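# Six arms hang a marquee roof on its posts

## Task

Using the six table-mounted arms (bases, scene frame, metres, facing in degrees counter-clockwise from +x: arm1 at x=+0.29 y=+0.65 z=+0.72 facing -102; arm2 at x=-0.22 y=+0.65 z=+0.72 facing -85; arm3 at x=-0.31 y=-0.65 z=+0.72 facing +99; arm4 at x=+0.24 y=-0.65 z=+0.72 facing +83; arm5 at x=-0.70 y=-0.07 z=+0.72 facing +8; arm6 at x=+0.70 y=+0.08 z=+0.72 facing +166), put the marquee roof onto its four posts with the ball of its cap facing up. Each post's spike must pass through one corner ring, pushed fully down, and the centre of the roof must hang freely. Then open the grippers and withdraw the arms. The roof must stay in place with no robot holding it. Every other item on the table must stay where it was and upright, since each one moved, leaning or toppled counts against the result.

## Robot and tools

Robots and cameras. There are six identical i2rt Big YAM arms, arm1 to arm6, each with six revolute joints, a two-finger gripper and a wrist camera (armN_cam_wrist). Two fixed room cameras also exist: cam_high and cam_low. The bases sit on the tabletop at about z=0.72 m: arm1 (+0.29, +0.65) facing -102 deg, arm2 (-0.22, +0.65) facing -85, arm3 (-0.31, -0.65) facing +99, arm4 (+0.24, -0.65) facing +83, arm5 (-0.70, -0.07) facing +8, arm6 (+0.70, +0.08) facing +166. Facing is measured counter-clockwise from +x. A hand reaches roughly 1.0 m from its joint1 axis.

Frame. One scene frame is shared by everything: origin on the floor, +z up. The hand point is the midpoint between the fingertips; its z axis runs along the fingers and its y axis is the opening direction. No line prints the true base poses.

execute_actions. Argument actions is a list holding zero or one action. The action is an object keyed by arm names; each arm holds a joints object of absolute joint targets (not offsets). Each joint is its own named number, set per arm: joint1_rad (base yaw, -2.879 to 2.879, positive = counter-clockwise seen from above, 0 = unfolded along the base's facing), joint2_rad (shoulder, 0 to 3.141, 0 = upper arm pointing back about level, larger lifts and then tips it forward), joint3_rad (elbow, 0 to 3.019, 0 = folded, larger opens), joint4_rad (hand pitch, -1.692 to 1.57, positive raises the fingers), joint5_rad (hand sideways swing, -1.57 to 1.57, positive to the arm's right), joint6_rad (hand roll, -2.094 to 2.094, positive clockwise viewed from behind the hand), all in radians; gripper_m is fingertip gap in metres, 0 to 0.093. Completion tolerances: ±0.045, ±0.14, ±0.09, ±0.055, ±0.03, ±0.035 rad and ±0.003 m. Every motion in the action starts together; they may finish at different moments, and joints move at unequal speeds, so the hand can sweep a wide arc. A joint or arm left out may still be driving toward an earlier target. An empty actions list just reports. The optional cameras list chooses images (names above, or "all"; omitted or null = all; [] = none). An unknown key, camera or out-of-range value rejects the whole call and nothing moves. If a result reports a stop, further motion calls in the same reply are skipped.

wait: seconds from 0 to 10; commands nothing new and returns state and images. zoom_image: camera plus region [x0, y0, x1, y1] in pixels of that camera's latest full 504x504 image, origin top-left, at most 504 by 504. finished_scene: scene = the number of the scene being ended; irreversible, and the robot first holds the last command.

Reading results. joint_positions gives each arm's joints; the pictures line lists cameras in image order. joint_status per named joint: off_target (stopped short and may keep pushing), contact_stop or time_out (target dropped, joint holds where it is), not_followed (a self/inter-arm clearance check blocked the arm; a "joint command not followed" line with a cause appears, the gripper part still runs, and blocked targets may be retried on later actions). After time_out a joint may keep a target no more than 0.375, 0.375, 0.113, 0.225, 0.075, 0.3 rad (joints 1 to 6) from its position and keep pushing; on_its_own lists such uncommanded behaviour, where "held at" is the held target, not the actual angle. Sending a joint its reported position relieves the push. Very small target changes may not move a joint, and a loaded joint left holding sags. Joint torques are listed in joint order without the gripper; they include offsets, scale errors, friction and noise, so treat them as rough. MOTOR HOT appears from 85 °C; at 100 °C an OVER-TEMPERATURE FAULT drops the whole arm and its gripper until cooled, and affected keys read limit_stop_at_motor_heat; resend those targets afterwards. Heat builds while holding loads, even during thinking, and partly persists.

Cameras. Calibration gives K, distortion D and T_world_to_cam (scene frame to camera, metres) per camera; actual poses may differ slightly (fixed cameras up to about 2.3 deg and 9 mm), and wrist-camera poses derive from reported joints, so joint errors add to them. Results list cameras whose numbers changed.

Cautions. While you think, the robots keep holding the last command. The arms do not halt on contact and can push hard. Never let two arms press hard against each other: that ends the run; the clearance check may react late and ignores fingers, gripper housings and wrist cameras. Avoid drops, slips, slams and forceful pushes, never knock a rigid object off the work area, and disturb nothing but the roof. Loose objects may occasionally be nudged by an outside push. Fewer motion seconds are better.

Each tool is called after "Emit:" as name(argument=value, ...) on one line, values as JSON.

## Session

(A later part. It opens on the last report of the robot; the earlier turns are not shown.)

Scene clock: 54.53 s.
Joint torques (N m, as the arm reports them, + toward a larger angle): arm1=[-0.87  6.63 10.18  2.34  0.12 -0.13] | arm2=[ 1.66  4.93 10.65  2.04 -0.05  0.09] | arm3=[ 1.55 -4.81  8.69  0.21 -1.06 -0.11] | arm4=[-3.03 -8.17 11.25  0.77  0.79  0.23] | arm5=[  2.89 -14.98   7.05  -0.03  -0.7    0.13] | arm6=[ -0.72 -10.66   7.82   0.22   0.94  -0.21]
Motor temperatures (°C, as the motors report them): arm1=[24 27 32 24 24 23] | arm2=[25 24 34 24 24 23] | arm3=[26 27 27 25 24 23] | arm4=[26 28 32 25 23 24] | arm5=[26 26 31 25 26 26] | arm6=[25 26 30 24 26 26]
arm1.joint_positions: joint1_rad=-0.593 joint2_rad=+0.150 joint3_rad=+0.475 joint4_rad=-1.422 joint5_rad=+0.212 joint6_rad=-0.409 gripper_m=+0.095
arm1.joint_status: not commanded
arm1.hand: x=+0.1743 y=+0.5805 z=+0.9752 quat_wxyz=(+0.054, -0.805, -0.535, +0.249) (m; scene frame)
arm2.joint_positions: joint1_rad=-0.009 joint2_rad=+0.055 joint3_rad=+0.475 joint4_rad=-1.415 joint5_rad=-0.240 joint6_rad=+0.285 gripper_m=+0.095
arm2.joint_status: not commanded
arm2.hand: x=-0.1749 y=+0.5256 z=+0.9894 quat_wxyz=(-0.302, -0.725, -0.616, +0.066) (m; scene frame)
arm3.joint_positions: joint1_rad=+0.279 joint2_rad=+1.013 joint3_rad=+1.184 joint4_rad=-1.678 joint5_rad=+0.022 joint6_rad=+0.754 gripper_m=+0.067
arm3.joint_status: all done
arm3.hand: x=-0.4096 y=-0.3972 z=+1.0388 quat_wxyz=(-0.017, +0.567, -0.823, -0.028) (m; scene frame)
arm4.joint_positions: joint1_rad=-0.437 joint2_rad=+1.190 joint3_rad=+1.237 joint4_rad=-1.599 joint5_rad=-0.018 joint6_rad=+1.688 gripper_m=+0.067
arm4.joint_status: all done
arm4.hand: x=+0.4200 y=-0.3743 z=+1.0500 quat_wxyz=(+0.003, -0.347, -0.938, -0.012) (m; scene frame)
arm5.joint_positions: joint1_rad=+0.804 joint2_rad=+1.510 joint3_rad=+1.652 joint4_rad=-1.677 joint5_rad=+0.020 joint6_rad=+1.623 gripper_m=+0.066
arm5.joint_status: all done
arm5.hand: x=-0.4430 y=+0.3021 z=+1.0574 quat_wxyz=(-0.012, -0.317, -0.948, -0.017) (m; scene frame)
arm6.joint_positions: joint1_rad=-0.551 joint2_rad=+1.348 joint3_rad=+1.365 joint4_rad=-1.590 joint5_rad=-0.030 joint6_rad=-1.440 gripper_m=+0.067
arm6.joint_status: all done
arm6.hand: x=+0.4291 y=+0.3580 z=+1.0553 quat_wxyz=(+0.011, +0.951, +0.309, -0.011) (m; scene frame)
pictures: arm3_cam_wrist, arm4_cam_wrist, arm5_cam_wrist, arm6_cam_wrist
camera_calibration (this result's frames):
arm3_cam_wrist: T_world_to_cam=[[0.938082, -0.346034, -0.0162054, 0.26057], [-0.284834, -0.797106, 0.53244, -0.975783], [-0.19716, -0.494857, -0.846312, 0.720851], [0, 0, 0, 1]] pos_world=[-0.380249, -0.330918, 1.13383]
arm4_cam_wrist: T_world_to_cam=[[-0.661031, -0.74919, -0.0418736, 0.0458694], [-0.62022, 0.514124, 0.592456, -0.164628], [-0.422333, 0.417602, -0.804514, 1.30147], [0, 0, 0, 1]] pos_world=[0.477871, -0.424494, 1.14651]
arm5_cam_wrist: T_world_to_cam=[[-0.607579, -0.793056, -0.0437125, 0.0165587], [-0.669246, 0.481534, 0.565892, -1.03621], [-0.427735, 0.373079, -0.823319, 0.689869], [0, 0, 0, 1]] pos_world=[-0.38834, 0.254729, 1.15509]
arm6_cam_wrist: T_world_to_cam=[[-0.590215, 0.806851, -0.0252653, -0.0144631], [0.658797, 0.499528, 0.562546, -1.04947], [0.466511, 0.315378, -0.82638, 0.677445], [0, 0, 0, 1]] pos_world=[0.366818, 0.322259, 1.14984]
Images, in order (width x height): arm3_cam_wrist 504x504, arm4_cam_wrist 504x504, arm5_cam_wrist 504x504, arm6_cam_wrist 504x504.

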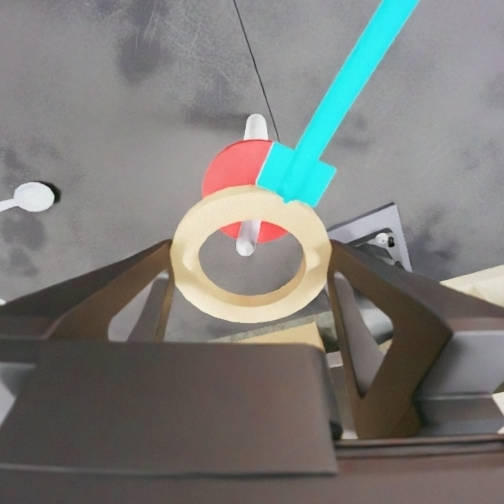

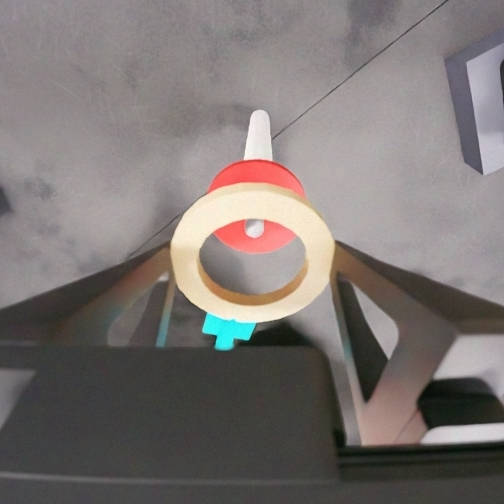

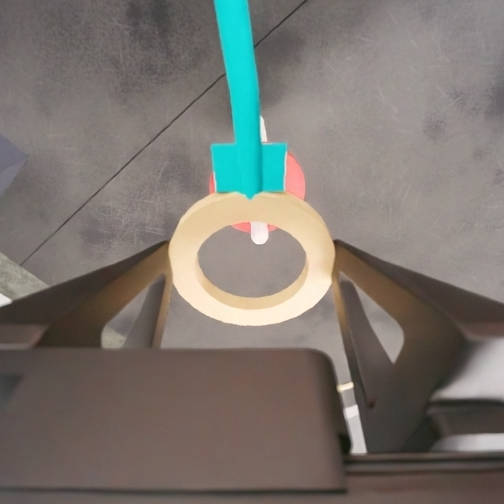

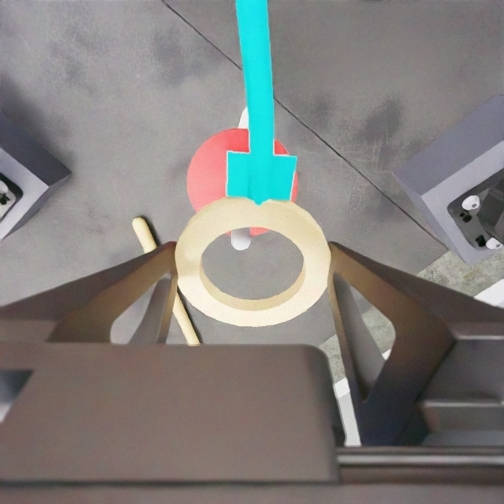

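Descend.

Emit:
execute_actions(actions=[{"arm3":{"joints":{"joint3_rad":1.07,"joint4_rad":-1.59}},"arm4":{"joints":{"joint3_rad":1.125,"joint4_rad":-1.46}},"arm5":{"joints":{"joint1_rad":0.845,"joint3_rad":1.505,"joint4_rad":-1.555}},"arm6":{"joints":{"joint3_rad":1.235,"joint4_rad":-1.465}}}], cameras=["arm3_cam_wrist","arm4_cam_wrist","arm5_cam_wrist","arm6_cam_wrist","cam_low"])

Scene clock: 57.03 s.
Joint torques (N m, as the arm reports them, + toward a larger angle): arm1=[-1.32  6.32 10.3   2.34  0.11 -0.13] | arm2=[ 1.69  4.95 10.65  2.04 -0.05  0.09] | arm3=[ 1.49 -4.96  8.78  0.48 -1.06 -0.11] | arm4=[-2.78 -8.52 10.7   0.9   0.8   0.23] | arm5=[  3.08 -15.34   7.68   0.62  -0.71   0.13] | arm6=[ -0.37 -10.33   8.16   0.61   0.98  -0.19]
Motor temperatures (°C, as the motors report them): arm1=[24 27 32 24 24 23] | arm2=[25 24 34 24 24 23] | arm3=[26 27 27 25 24 23] | arm4=[26 28 32 25 23 24] | arm5=[26 26 31 25 26 26] | arm6=[25 26 30 24 26 26]
arm1.joint_positions: joint1_rad=-0.593 joint2_rad=+0.150 joint3_rad=+0.475 joint4_rad=-1.422 joint5_rad=+0.212 joint6_rad=-0.409 gripper_m=+0.095
arm1.joint_status: not commanded
arm1.hand: x=+0.1743 y=+0.5805 z=+0.9752 quat_wxyz=(+0.054, -0.805, -0.535, +0.249) (m; scene frame)
arm2.joint_positions: joint1_rad=-0.009 joint2_rad=+0.055 joint3_rad=+0.475 joint4_rad=-1.415 joint5_rad=-0.240 joint6_rad=+0.285 gripper_m=+0.095
arm2.joint_status: not commanded
arm2.hand: x=-0.1749 y=+0.5256 z=+0.9894 quat_wxyz=(-0.302, -0.725, -0.616, +0.066) (m; scene frame)
arm3.joint_positions: joint1_rad=+0.279 joint2_rad=+1.015 joint3_rad=+1.082 joint4_rad=-1.586 joint5_rad=+0.022 joint6_rad=+0.754 gripper_m=+0.067
arm3.joint_status: all done
arm3.hand: x=-0.4105 y=-0.3949 z=+0.9994 quat_wxyz=(-0.016, +0.567, -0.823, -0.022) (m; scene frame)
arm4.joint_positions: joint1_rad=-0.437 joint2_rad=+1.193 joint3_rad=+1.117 joint4_rad=-1.471 joint5_rad=-0.018 joint6_rad=+1.688 gripper_m=+0.067
arm4.joint_status: all done
arm4.hand: x=+0.4213 y=-0.3729 z=+1.0033 quat_wxyz=(+0.003, -0.347, -0.938, -0.015) (m; scene frame)
arm5.joint_positions: joint1_rad=+0.816 joint2_rad=+1.513 joint3_rad=+1.504 joint4_rad=-1.563 joint5_rad=+0.020 joint6_rad=+1.623 gripper_m=+0.066
arm5.joint_status: all done
arm5.hand: x=-0.4496 y=+0.3021 z=+0.9999 quat_wxyz=(-0.008, -0.311, -0.950, +0.000) (m; scene frame)
arm6.joint_positions: joint1_rad=-0.551 joint2_rad=+1.344 joint3_rad=+1.238 joint4_rad=-1.474 joint5_rad=-0.031 joint6_rad=-1.441 gripper_m=+0.067
arm6.joint_status: all done
arm6.hand: x=+0.4328 y=+0.3538 z=+1.0086 quat_wxyz=(+0.014, +0.951, +0.309, -0.010) (m; scene frame)
pictures: arm3_cam_wrist, arm4_cam_wrist, arm5_cam_wrist, arm6_cam_wrist, cam_low
camera_calibration (this result's frames):
arm3_cam_wrist: T_world_to_cam=[[0.938137, -0.346174, -0.00794191, 0.253288], [-0.287327, -0.79105, 0.540077, -0.95956], [-0.193243, -0.504384, -0.841578, 0.68162], [0, 0, 0, 1]] pos_world=[-0.381608, -0.32758, 1.09388]
arm4_cam_wrist: T_world_to_cam=[[-0.660875, -0.749013, -0.0471628, 0.0511804], [-0.622001, 0.511477, 0.59288, -0.137611], [-0.419952, 0.421155, -0.803909, 1.26363], [0, 0, 0, 1]] pos_world=[0.478892, -0.423462, 1.09984]
arm5_cam_wrist: T_world_to_cam=[[-0.598823, -0.800845, -0.00761613, -0.0197788], [-0.663601, 0.490832, 0.564551, -1.00699], [-0.448379, 0.34312, -0.825363, 0.641536], [0, 0, 0, 1]] pos_world=[-0.392432, 0.258299, 1.09785]
arm6_cam_wrist: T_world_to_cam=[[-0.590417, 0.8065, -0.031074, -0.00396301], [0.656874, 0.502538, 0.562114, -1.02338], [0.468961, 0.31147, -0.826476, 0.638816], [0, 0, 0, 1]] pos_world=[0.37031, 0.31851, 1.1031]
Images, in order (width x height): arm3_cam_wrist 504x504, arm4_cam_wrist 504x504, arm5_cam_wrist 504x504, arm6_cam_wrist 504x504, cam_low 504x504.

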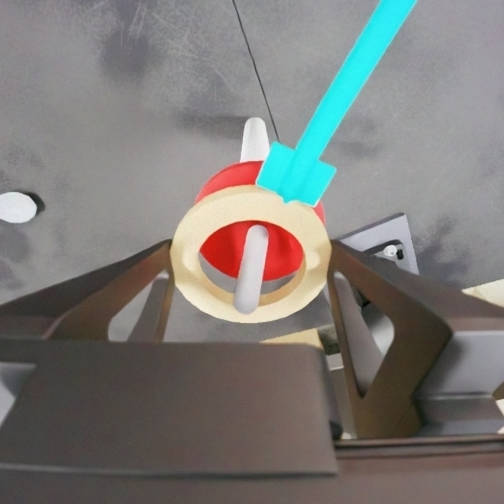

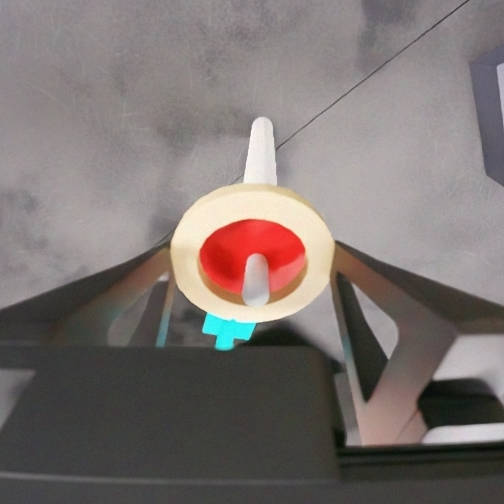

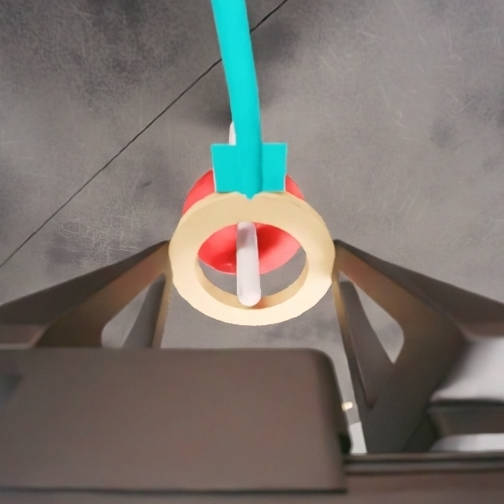

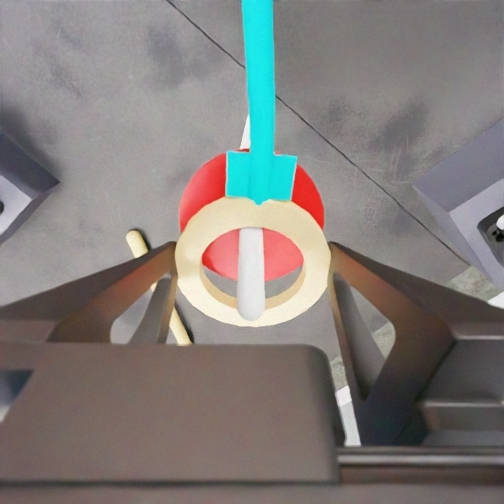

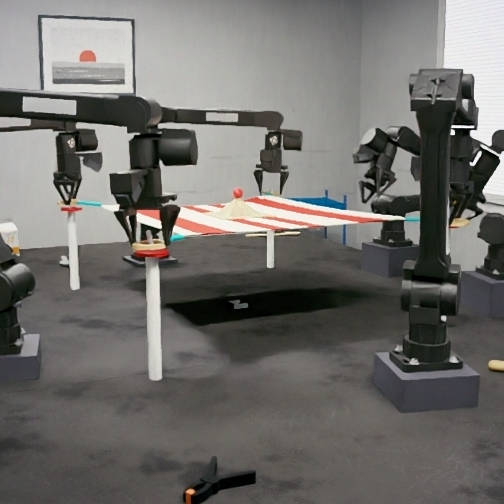

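Emit:
execute_actions(actions=[{"arm3":{"joints":{"joint1_rad":0.255,"joint2_rad":1.06,"joint4_rad":-1.56}},"arm4":{"joints":{"joint1_rad":-0.40,"joint3_rad":1.10,"joint4_rad":-1.43}},"arm5":{"joints":{"joint1_rad":0.80,"joint3_rad":1.46,"joint4_rad":-1.50}},"arm6":{"joints":{"joint1_rad":-0.525,"joint3_rad":1.205,"joint4_rad":-1.43}}}], cameras=[])

Emit:
execute_actions(actions=[{"arm3":{"joints":{"gripper_m":0.093}},"arm4":{"joints":{"gripper_m":0.093}},"arm5":{"joints":{"gripper_m":0.093}},"arm6":{"joints":{"gripper_m":0.093}}}], cameras=[])

Emit:
execute_actions(actions=[{"arm3":{"joints":{"joint2_rad":0.95,"joint3_rad":1.4,"joint4_rad":-1.68}},"arm4":{"joints":{"joint2_rad":1.11,"joint3_rad":1.46,"joint4_rad":-1.68}},"arm5":{"joints":{"joint2_rad":1.41,"joint3_rad":1.8,"joint4_rad":-1.68}},"arm6":{"joints":{"joint2_rad":1.26,"joint3_rad":1.58,"joint4_rad":-1.68}}}], cameras=["arm3_cam_wrist","arm4_cam_wrist","arm5_cam_wrist","arm6_cam_wrist","cam_low"])

Scene clock: 59.33 s.
Joint torques (N m, as the arm reports them, + toward a larger angle): arm1=[-0.99  6.12 10.27  2.31  0.11 -0.13] | arm2=[ 1.67  4.9  10.64  2.03 -0.05  0.09] | arm3=[ 0.35 -6.48  8.83  0.6  -0.89 -0.1 ] | arm4=[-1.18 -8.4  10.14  0.94  0.5   0.24] | arm5=[  1.5  -15.3    7.28   0.67  -0.46   0.13] | arm6=[-0.02 -9.97  6.59  0.73  0.62 -0.18]
Motor temperatures (°C, as the motors report them): arm1=[24 27 32 24 24 23] | arm2=[25 24 34 24 24 23] | arm3=[26 26 27 25 24 23] | arm4=[26 28 32 25 23 24] | arm5=[26 26 31 25 26 26] | arm6=[25 26 29 24 26 26]
arm1.joint_positions: joint1_rad=-0.593 joint2_rad=+0.150 joint3_rad=+0.475 joint4_rad=-1.422 joint5_rad=+0.212 joint6_rad=-0.409 gripper_m=+0.095
arm1.joint_status: not commanded
arm1.hand: x=+0.1743 y=+0.5805 z=+0.9752 quat_wxyz=(+0.054, -0.805, -0.535, +0.249) (m; scene frame)
arm2.joint_positions: joint1_rad=-0.009 joint2_rad=+0.055 joint3_rad=+0.475 joint4_rad=-1.415 joint5_rad=-0.240 joint6_rad=+0.285 gripper_m=+0.095
arm2.joint_status: not commanded
arm2.hand: x=-0.1749 y=+0.5256 z=+0.9894 quat_wxyz=(-0.302, -0.725, -0.616, +0.066) (m; scene frame)
arm3.joint_positions: joint1_rad=+0.246 joint2_rad=+1.056 joint3_rad=+1.082 joint4_rad=-1.560 joint5_rad=+0.018 joint6_rad=+0.754 gripper_m=+0.067
arm3.joint_status: all done
arm3.hand: x=-0.4068 y=-0.3808 z=+0.9892 quat_wxyz=(-0.013, +0.554, -0.833, -0.015) (m; scene frame)
arm4.joint_positions: joint1_rad=-0.397 joint2_rad=+1.193 joint3_rad=+1.098 joint4_rad=-1.443 joint5_rad=-0.010 joint6_rad=+1.688 gripper_m=+0.067
arm4.joint_status: all done
arm4.hand: x=+0.4121 y=-0.3653 z=+0.9959 quat_wxyz=(-0.002, -0.328, -0.944, -0.018) (m; scene frame)
arm5.joint_positions: joint1_rad=+0.788 joint2_rad=+1.512 joint3_rad=+1.464 joint4_rad=-1.508 joint5_rad=+0.013 joint6_rad=+1.623 gripper_m=+0.066
arm5.joint_status: all done
arm5.hand: x=-0.4387 y=+0.2981 z=+0.9845 quat_wxyz=(-0.006, -0.324, -0.946, -0.007) (m; scene frame)
arm6.joint_positions: joint1_rad=-0.505 joint2_rad=+1.339 joint3_rad=+1.228 joint4_rad=-1.443 joint5_rad=-0.020 joint6_rad=-1.441 gripper_m=+0.067
arm6.joint_status: all done
arm6.hand: x=+0.4189 y=+0.3457 z=+1.0065 quat_wxyz=(+0.000, +0.943, +0.331, -0.011) (m; scene frame)
pictures: none
No camera images: the call's "cameras" was empty. Leave "cameras" out to get every camera's image.

Scene clock: 59.97 s.
Joint torques (N m, as the arm reports them, + toward a larger angle): arm1=[-0.65  6.35 10.2   2.34  0.1  -0.17] | arm2=[ 1.68  4.86 10.66  2.02 -0.05  0.09] | arm3=[ 0.33 -5.69  8.84  0.6  -0.21 -0.11] | arm4=[-0.86 -8.54 10.25  0.98  0.19  0.25] | arm5=[  1.13 -15.63   7.29   0.68  -0.15   0.13] | arm6=[  1.13 -11.51   7.33   0.96   0.    -0.17]
Motor temperatures (°C, as the motors report them): arm1=[24 27 32 24 24 23] | arm2=[25 24 34 24 24 23] | arm3=[26 26 27 25 24 23] | arm4=[26 28 32 25 23 24] | arm5=[26 26 31 25 26 26] | arm6=[25 26 29 24 26 26]
arm1.joint_positions: joint1_rad=-0.593 joint2_rad=+0.150 joint3_rad=+0.475 joint4_rad=-1.422 joint5_rad=+0.212 joint6_rad=-0.409 gripper_m=+0.095
arm1.joint_status: not commanded
arm1.hand: x=+0.1743 y=+0.5805 z=+0.9752 quat_wxyz=(+0.054, -0.805, -0.535, +0.249) (m; scene frame)
arm2.joint_positions: joint1_rad=-0.009 joint2_rad=+0.055 joint3_rad=+0.475 joint4_rad=-1.415 joint5_rad=-0.240 joint6_rad=+0.285 gripper_m=+0.095
arm2.joint_status: not commanded
arm2.hand: x=-0.1749 y=+0.5256 z=+0.9894 quat_wxyz=(-0.302, -0.725, -0.616, +0.066) (m; scene frame)
arm3.joint_positions: joint1_rad=+0.247 joint2_rad=+1.056 joint3_rad=+1.082 joint4_rad=-1.560 joint5_rad=+0.004 joint6_rad=+0.754 gripper_m=+0.093
arm3.joint_status: all done
arm3.hand: x=-0.4092 y=-0.3817 z=+0.9891 quat_wxyz=(-0.006, +0.554, -0.832, -0.016) (m; scene frame)
arm4.joint_positions: joint1_rad=-0.397 joint2_rad=+1.193 joint3_rad=+1.098 joint4_rad=-1.443 joint5_rad=-0.002 joint6_rad=+1.688 gripper_m=+0.093
arm4.joint_status: all done
arm4.hand: x=+0.4133 y=-0.3660 z=+0.9959 quat_wxyz=(-0.006, -0.328, -0.944, -0.017) (m; scene frame)
arm5.joint_positions: joint1_rad=+0.794 joint2_rad=+1.512 joint3_rad=+1.464 joint4_rad=-1.508 joint5_rad=+0.003 joint6_rad=+1.623 gripper_m=+0.093
arm5.joint_status: all done
arm5.hand: x=-0.4425 y=+0.3007 z=+0.9846 quat_wxyz=(-0.001, -0.321, -0.947, -0.009) (m; scene frame)
arm6.joint_positions: joint1_rad=-0.519 joint2_rad=+1.339 joint3_rad=+1.217 joint4_rad=-1.441 joint5_rad=-0.003 joint6_rad=-1.441 gripper_m=+0.093
arm6.joint_status: all done
arm6.hand: x=+0.4268 y=+0.3497 z=+1.0022 quat_wxyz=(+0.001, +0.946, +0.325, -0.001) (m; scene frame)
pictures: none
No camera images: the call's "cameras" was empty. Leave "cameras" out to get every camera's image.

Scene clock: 61.30 s.
Joint torques (N m, as the arm reports them, + toward a larger angle): arm1=[-0.97  6.12 10.17  2.23  0.11 -0.13] | arm2=[ 1.66  4.87 10.66  2.03 -0.05  0.09] | arm3=[ 0.25 -3.13 12.61  0.77 -0.19 -0.13] | arm4=[-1.46 -6.05 13.27  0.32  0.19  0.22] | arm5=[  1.16 -12.48   9.98   0.32  -0.12   0.11] | arm6=[ 0.72 -7.37 11.45  0.29 -0.03 -0.19]
Motor temperatures (°C, as the motors report them): arm1=[24 27 32 24 24 23] | arm2=[25 24 34 24 24 23] | arm3=[26 26 27 25 24 23] | arm4=[26 28 33 25 23 24] | arm5=[26 26 32 25 26 26] | arm6=[25 26 30 24 26 26]
arm1.joint_positions: joint1_rad=-0.593 joint2_rad=+0.150 joint3_rad=+0.475 joint4_rad=-1.422 joint5_rad=+0.212 joint6_rad=-0.409 gripper_m=+0.095
arm1.joint_status: not commanded
arm1.hand: x=+0.1743 y=+0.5805 z=+0.9752 quat_wxyz=(+0.054, -0.805, -0.535, +0.249) (m; scene frame)
arm2.joint_positions: joint1_rad=-0.009 joint2_rad=+0.055 joint3_rad=+0.475 joint4_rad=-1.415 joint5_rad=-0.240 joint6_rad=+0.285 gripper_m=+0.095
arm2.joint_status: not commanded
arm2.hand: x=-0.1749 y=+0.5256 z=+0.9894 quat_wxyz=(-0.302, -0.725, -0.616, +0.066) (m; scene frame)
arm3.joint_positions: joint1_rad=+0.247 joint2_rad=+0.939 joint3_rad=+1.368 joint4_rad=-1.670 joint5_rad=+0.004 joint6_rad=+0.754 gripper_m=+0.093
arm3.joint_status: all done
arm3.hand: x=-0.4076 y=-0.3864 z=+1.1338 quat_wxyz=(-0.039, +0.546, -0.822, -0.158) (m; scene frame)
arm4.joint_positions: joint1_rad=-0.397 joint2_rad=+1.102 joint3_rad=+1.424 joint4_rad=-1.667 joint5_rad=-0.002 joint6_rad=+1.689 gripper_m=+0.093
arm4.joint_status: all done
arm4.hand: x=+0.4099 y=-0.3699 z=+1.1506 quat_wxyz=(-0.027, -0.326, -0.938, -0.111) (m; scene frame)
arm5.joint_positions: joint1_rad=+0.794 joint2_rad=+1.407 joint3_rad=+1.758 joint4_rad=-1.671 joint5_rad=+0.003 joint6_rad=+1.623 gripper_m=+0.093
arm5.joint_status: all done
arm5.hand: x=-0.4452 y=+0.2954 z=+1.1448 quat_wxyz=(-0.033, -0.319, -0.939, -0.123) (m; scene frame)
arm6.joint_positions: joint1_rad=-0.519 joint2_rad=+1.250 joint3_rad=+1.535 joint4_rad=-1.670 joint5_rad=-0.003 joint6_rad=-1.441 gripper_m=+0.093
arm6.joint_status: all done
arm6.hand: x=+0.4281 y=+0.3483 z=+1.1570 quat_wxyz=(-0.079, +0.942, +0.324, -0.040) (m; scene frame)
pictures: arm3_cam_wrist, arm4_cam_wrist, arm5_cam_wrist, arm6_cam_wrist, cam_low
camera_calibration (this result's frames):
arm3_cam_wrist: T_world_to_cam=[[0.915399, -0.345746, -0.206167, 0.470161], [-0.258388, -0.897388, 0.357673, -0.847064], [-0.308676, -0.274143, -0.910805, 0.919936], [0, 0, 0, 1]] pos_world=[-0.365294, -0.345395, 1.23779]
arm4_cam_wrist: T_world_to_cam=[[-0.614017, -0.749806, -0.246524, 0.262642], [-0.711663, 0.390852, 0.583756, -0.230898], [-0.341349, 0.533879, -0.773598, 1.35054], [0, 0, 0, 1]] pos_world=[0.457952, -0.433849, 1.24431]
arm5_cam_wrist: T_world_to_cam=[[-0.598084, -0.759699, -0.255249, 0.250305], [-0.726863, 0.38003, 0.572055, -1.08667], [-0.337588, 0.527668, -0.779487, 0.707746], [0, 0, 0, 1]] pos_world=[-0.401231, 0.229669, 1.2372]
arm6_cam_wrist: T_world_to_cam=[[-0.606034, 0.77821, 0.164658, -0.207617], [0.708319, 0.433778, 0.556885, -1.09293], [0.361949, 0.454122, -0.814105, 0.747281], [0, 0, 0, 1]] pos_world=[0.377843, 0.296302, 1.25119]
Images, in order (width x height): arm3_cam_wrist 504x504, arm4_cam_wrist 504x504, arm5_cam_wrist 504x504, arm6_cam_wrist 504x504, cam_low 504x504.

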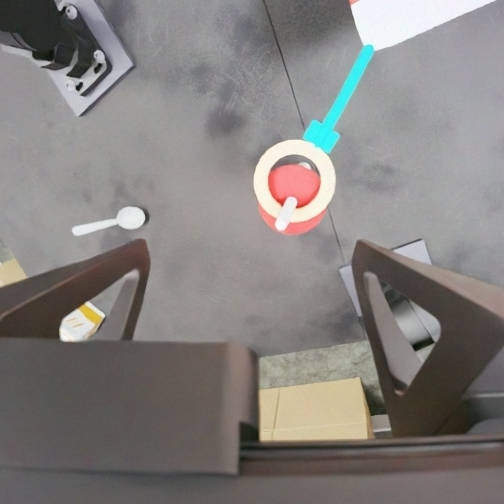

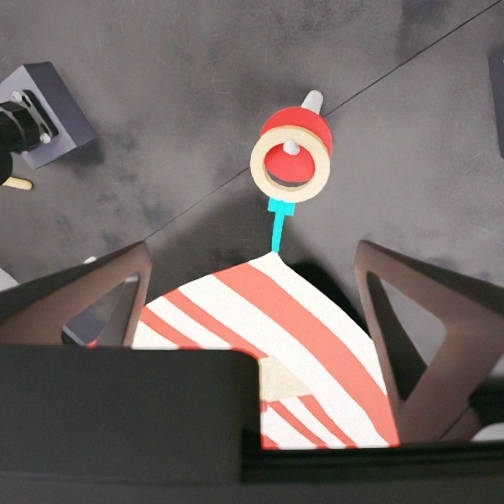

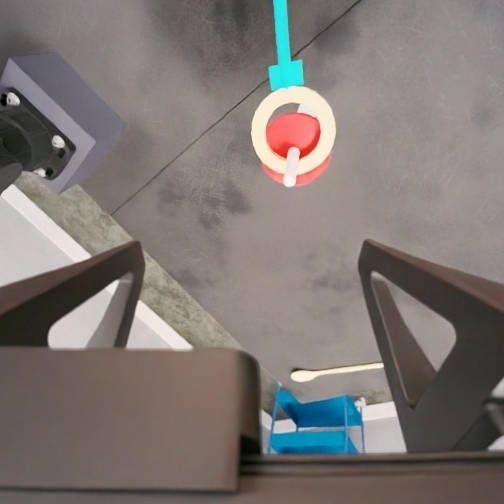

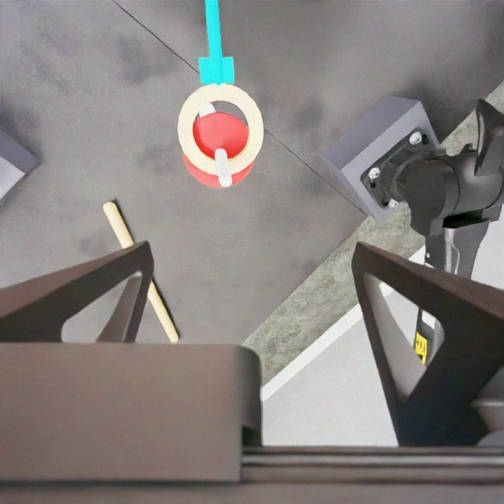

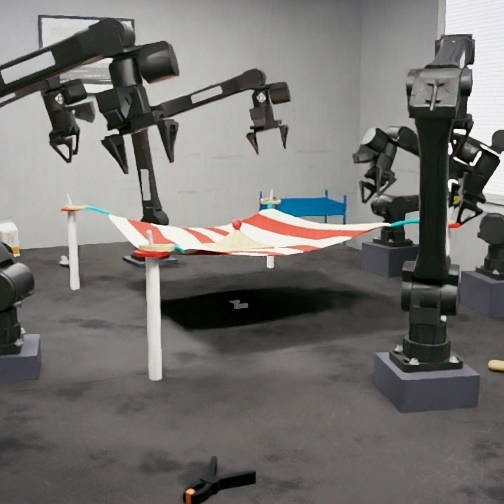

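Emit:
finished_scene(scene=2)

The scene is finished: the task was done.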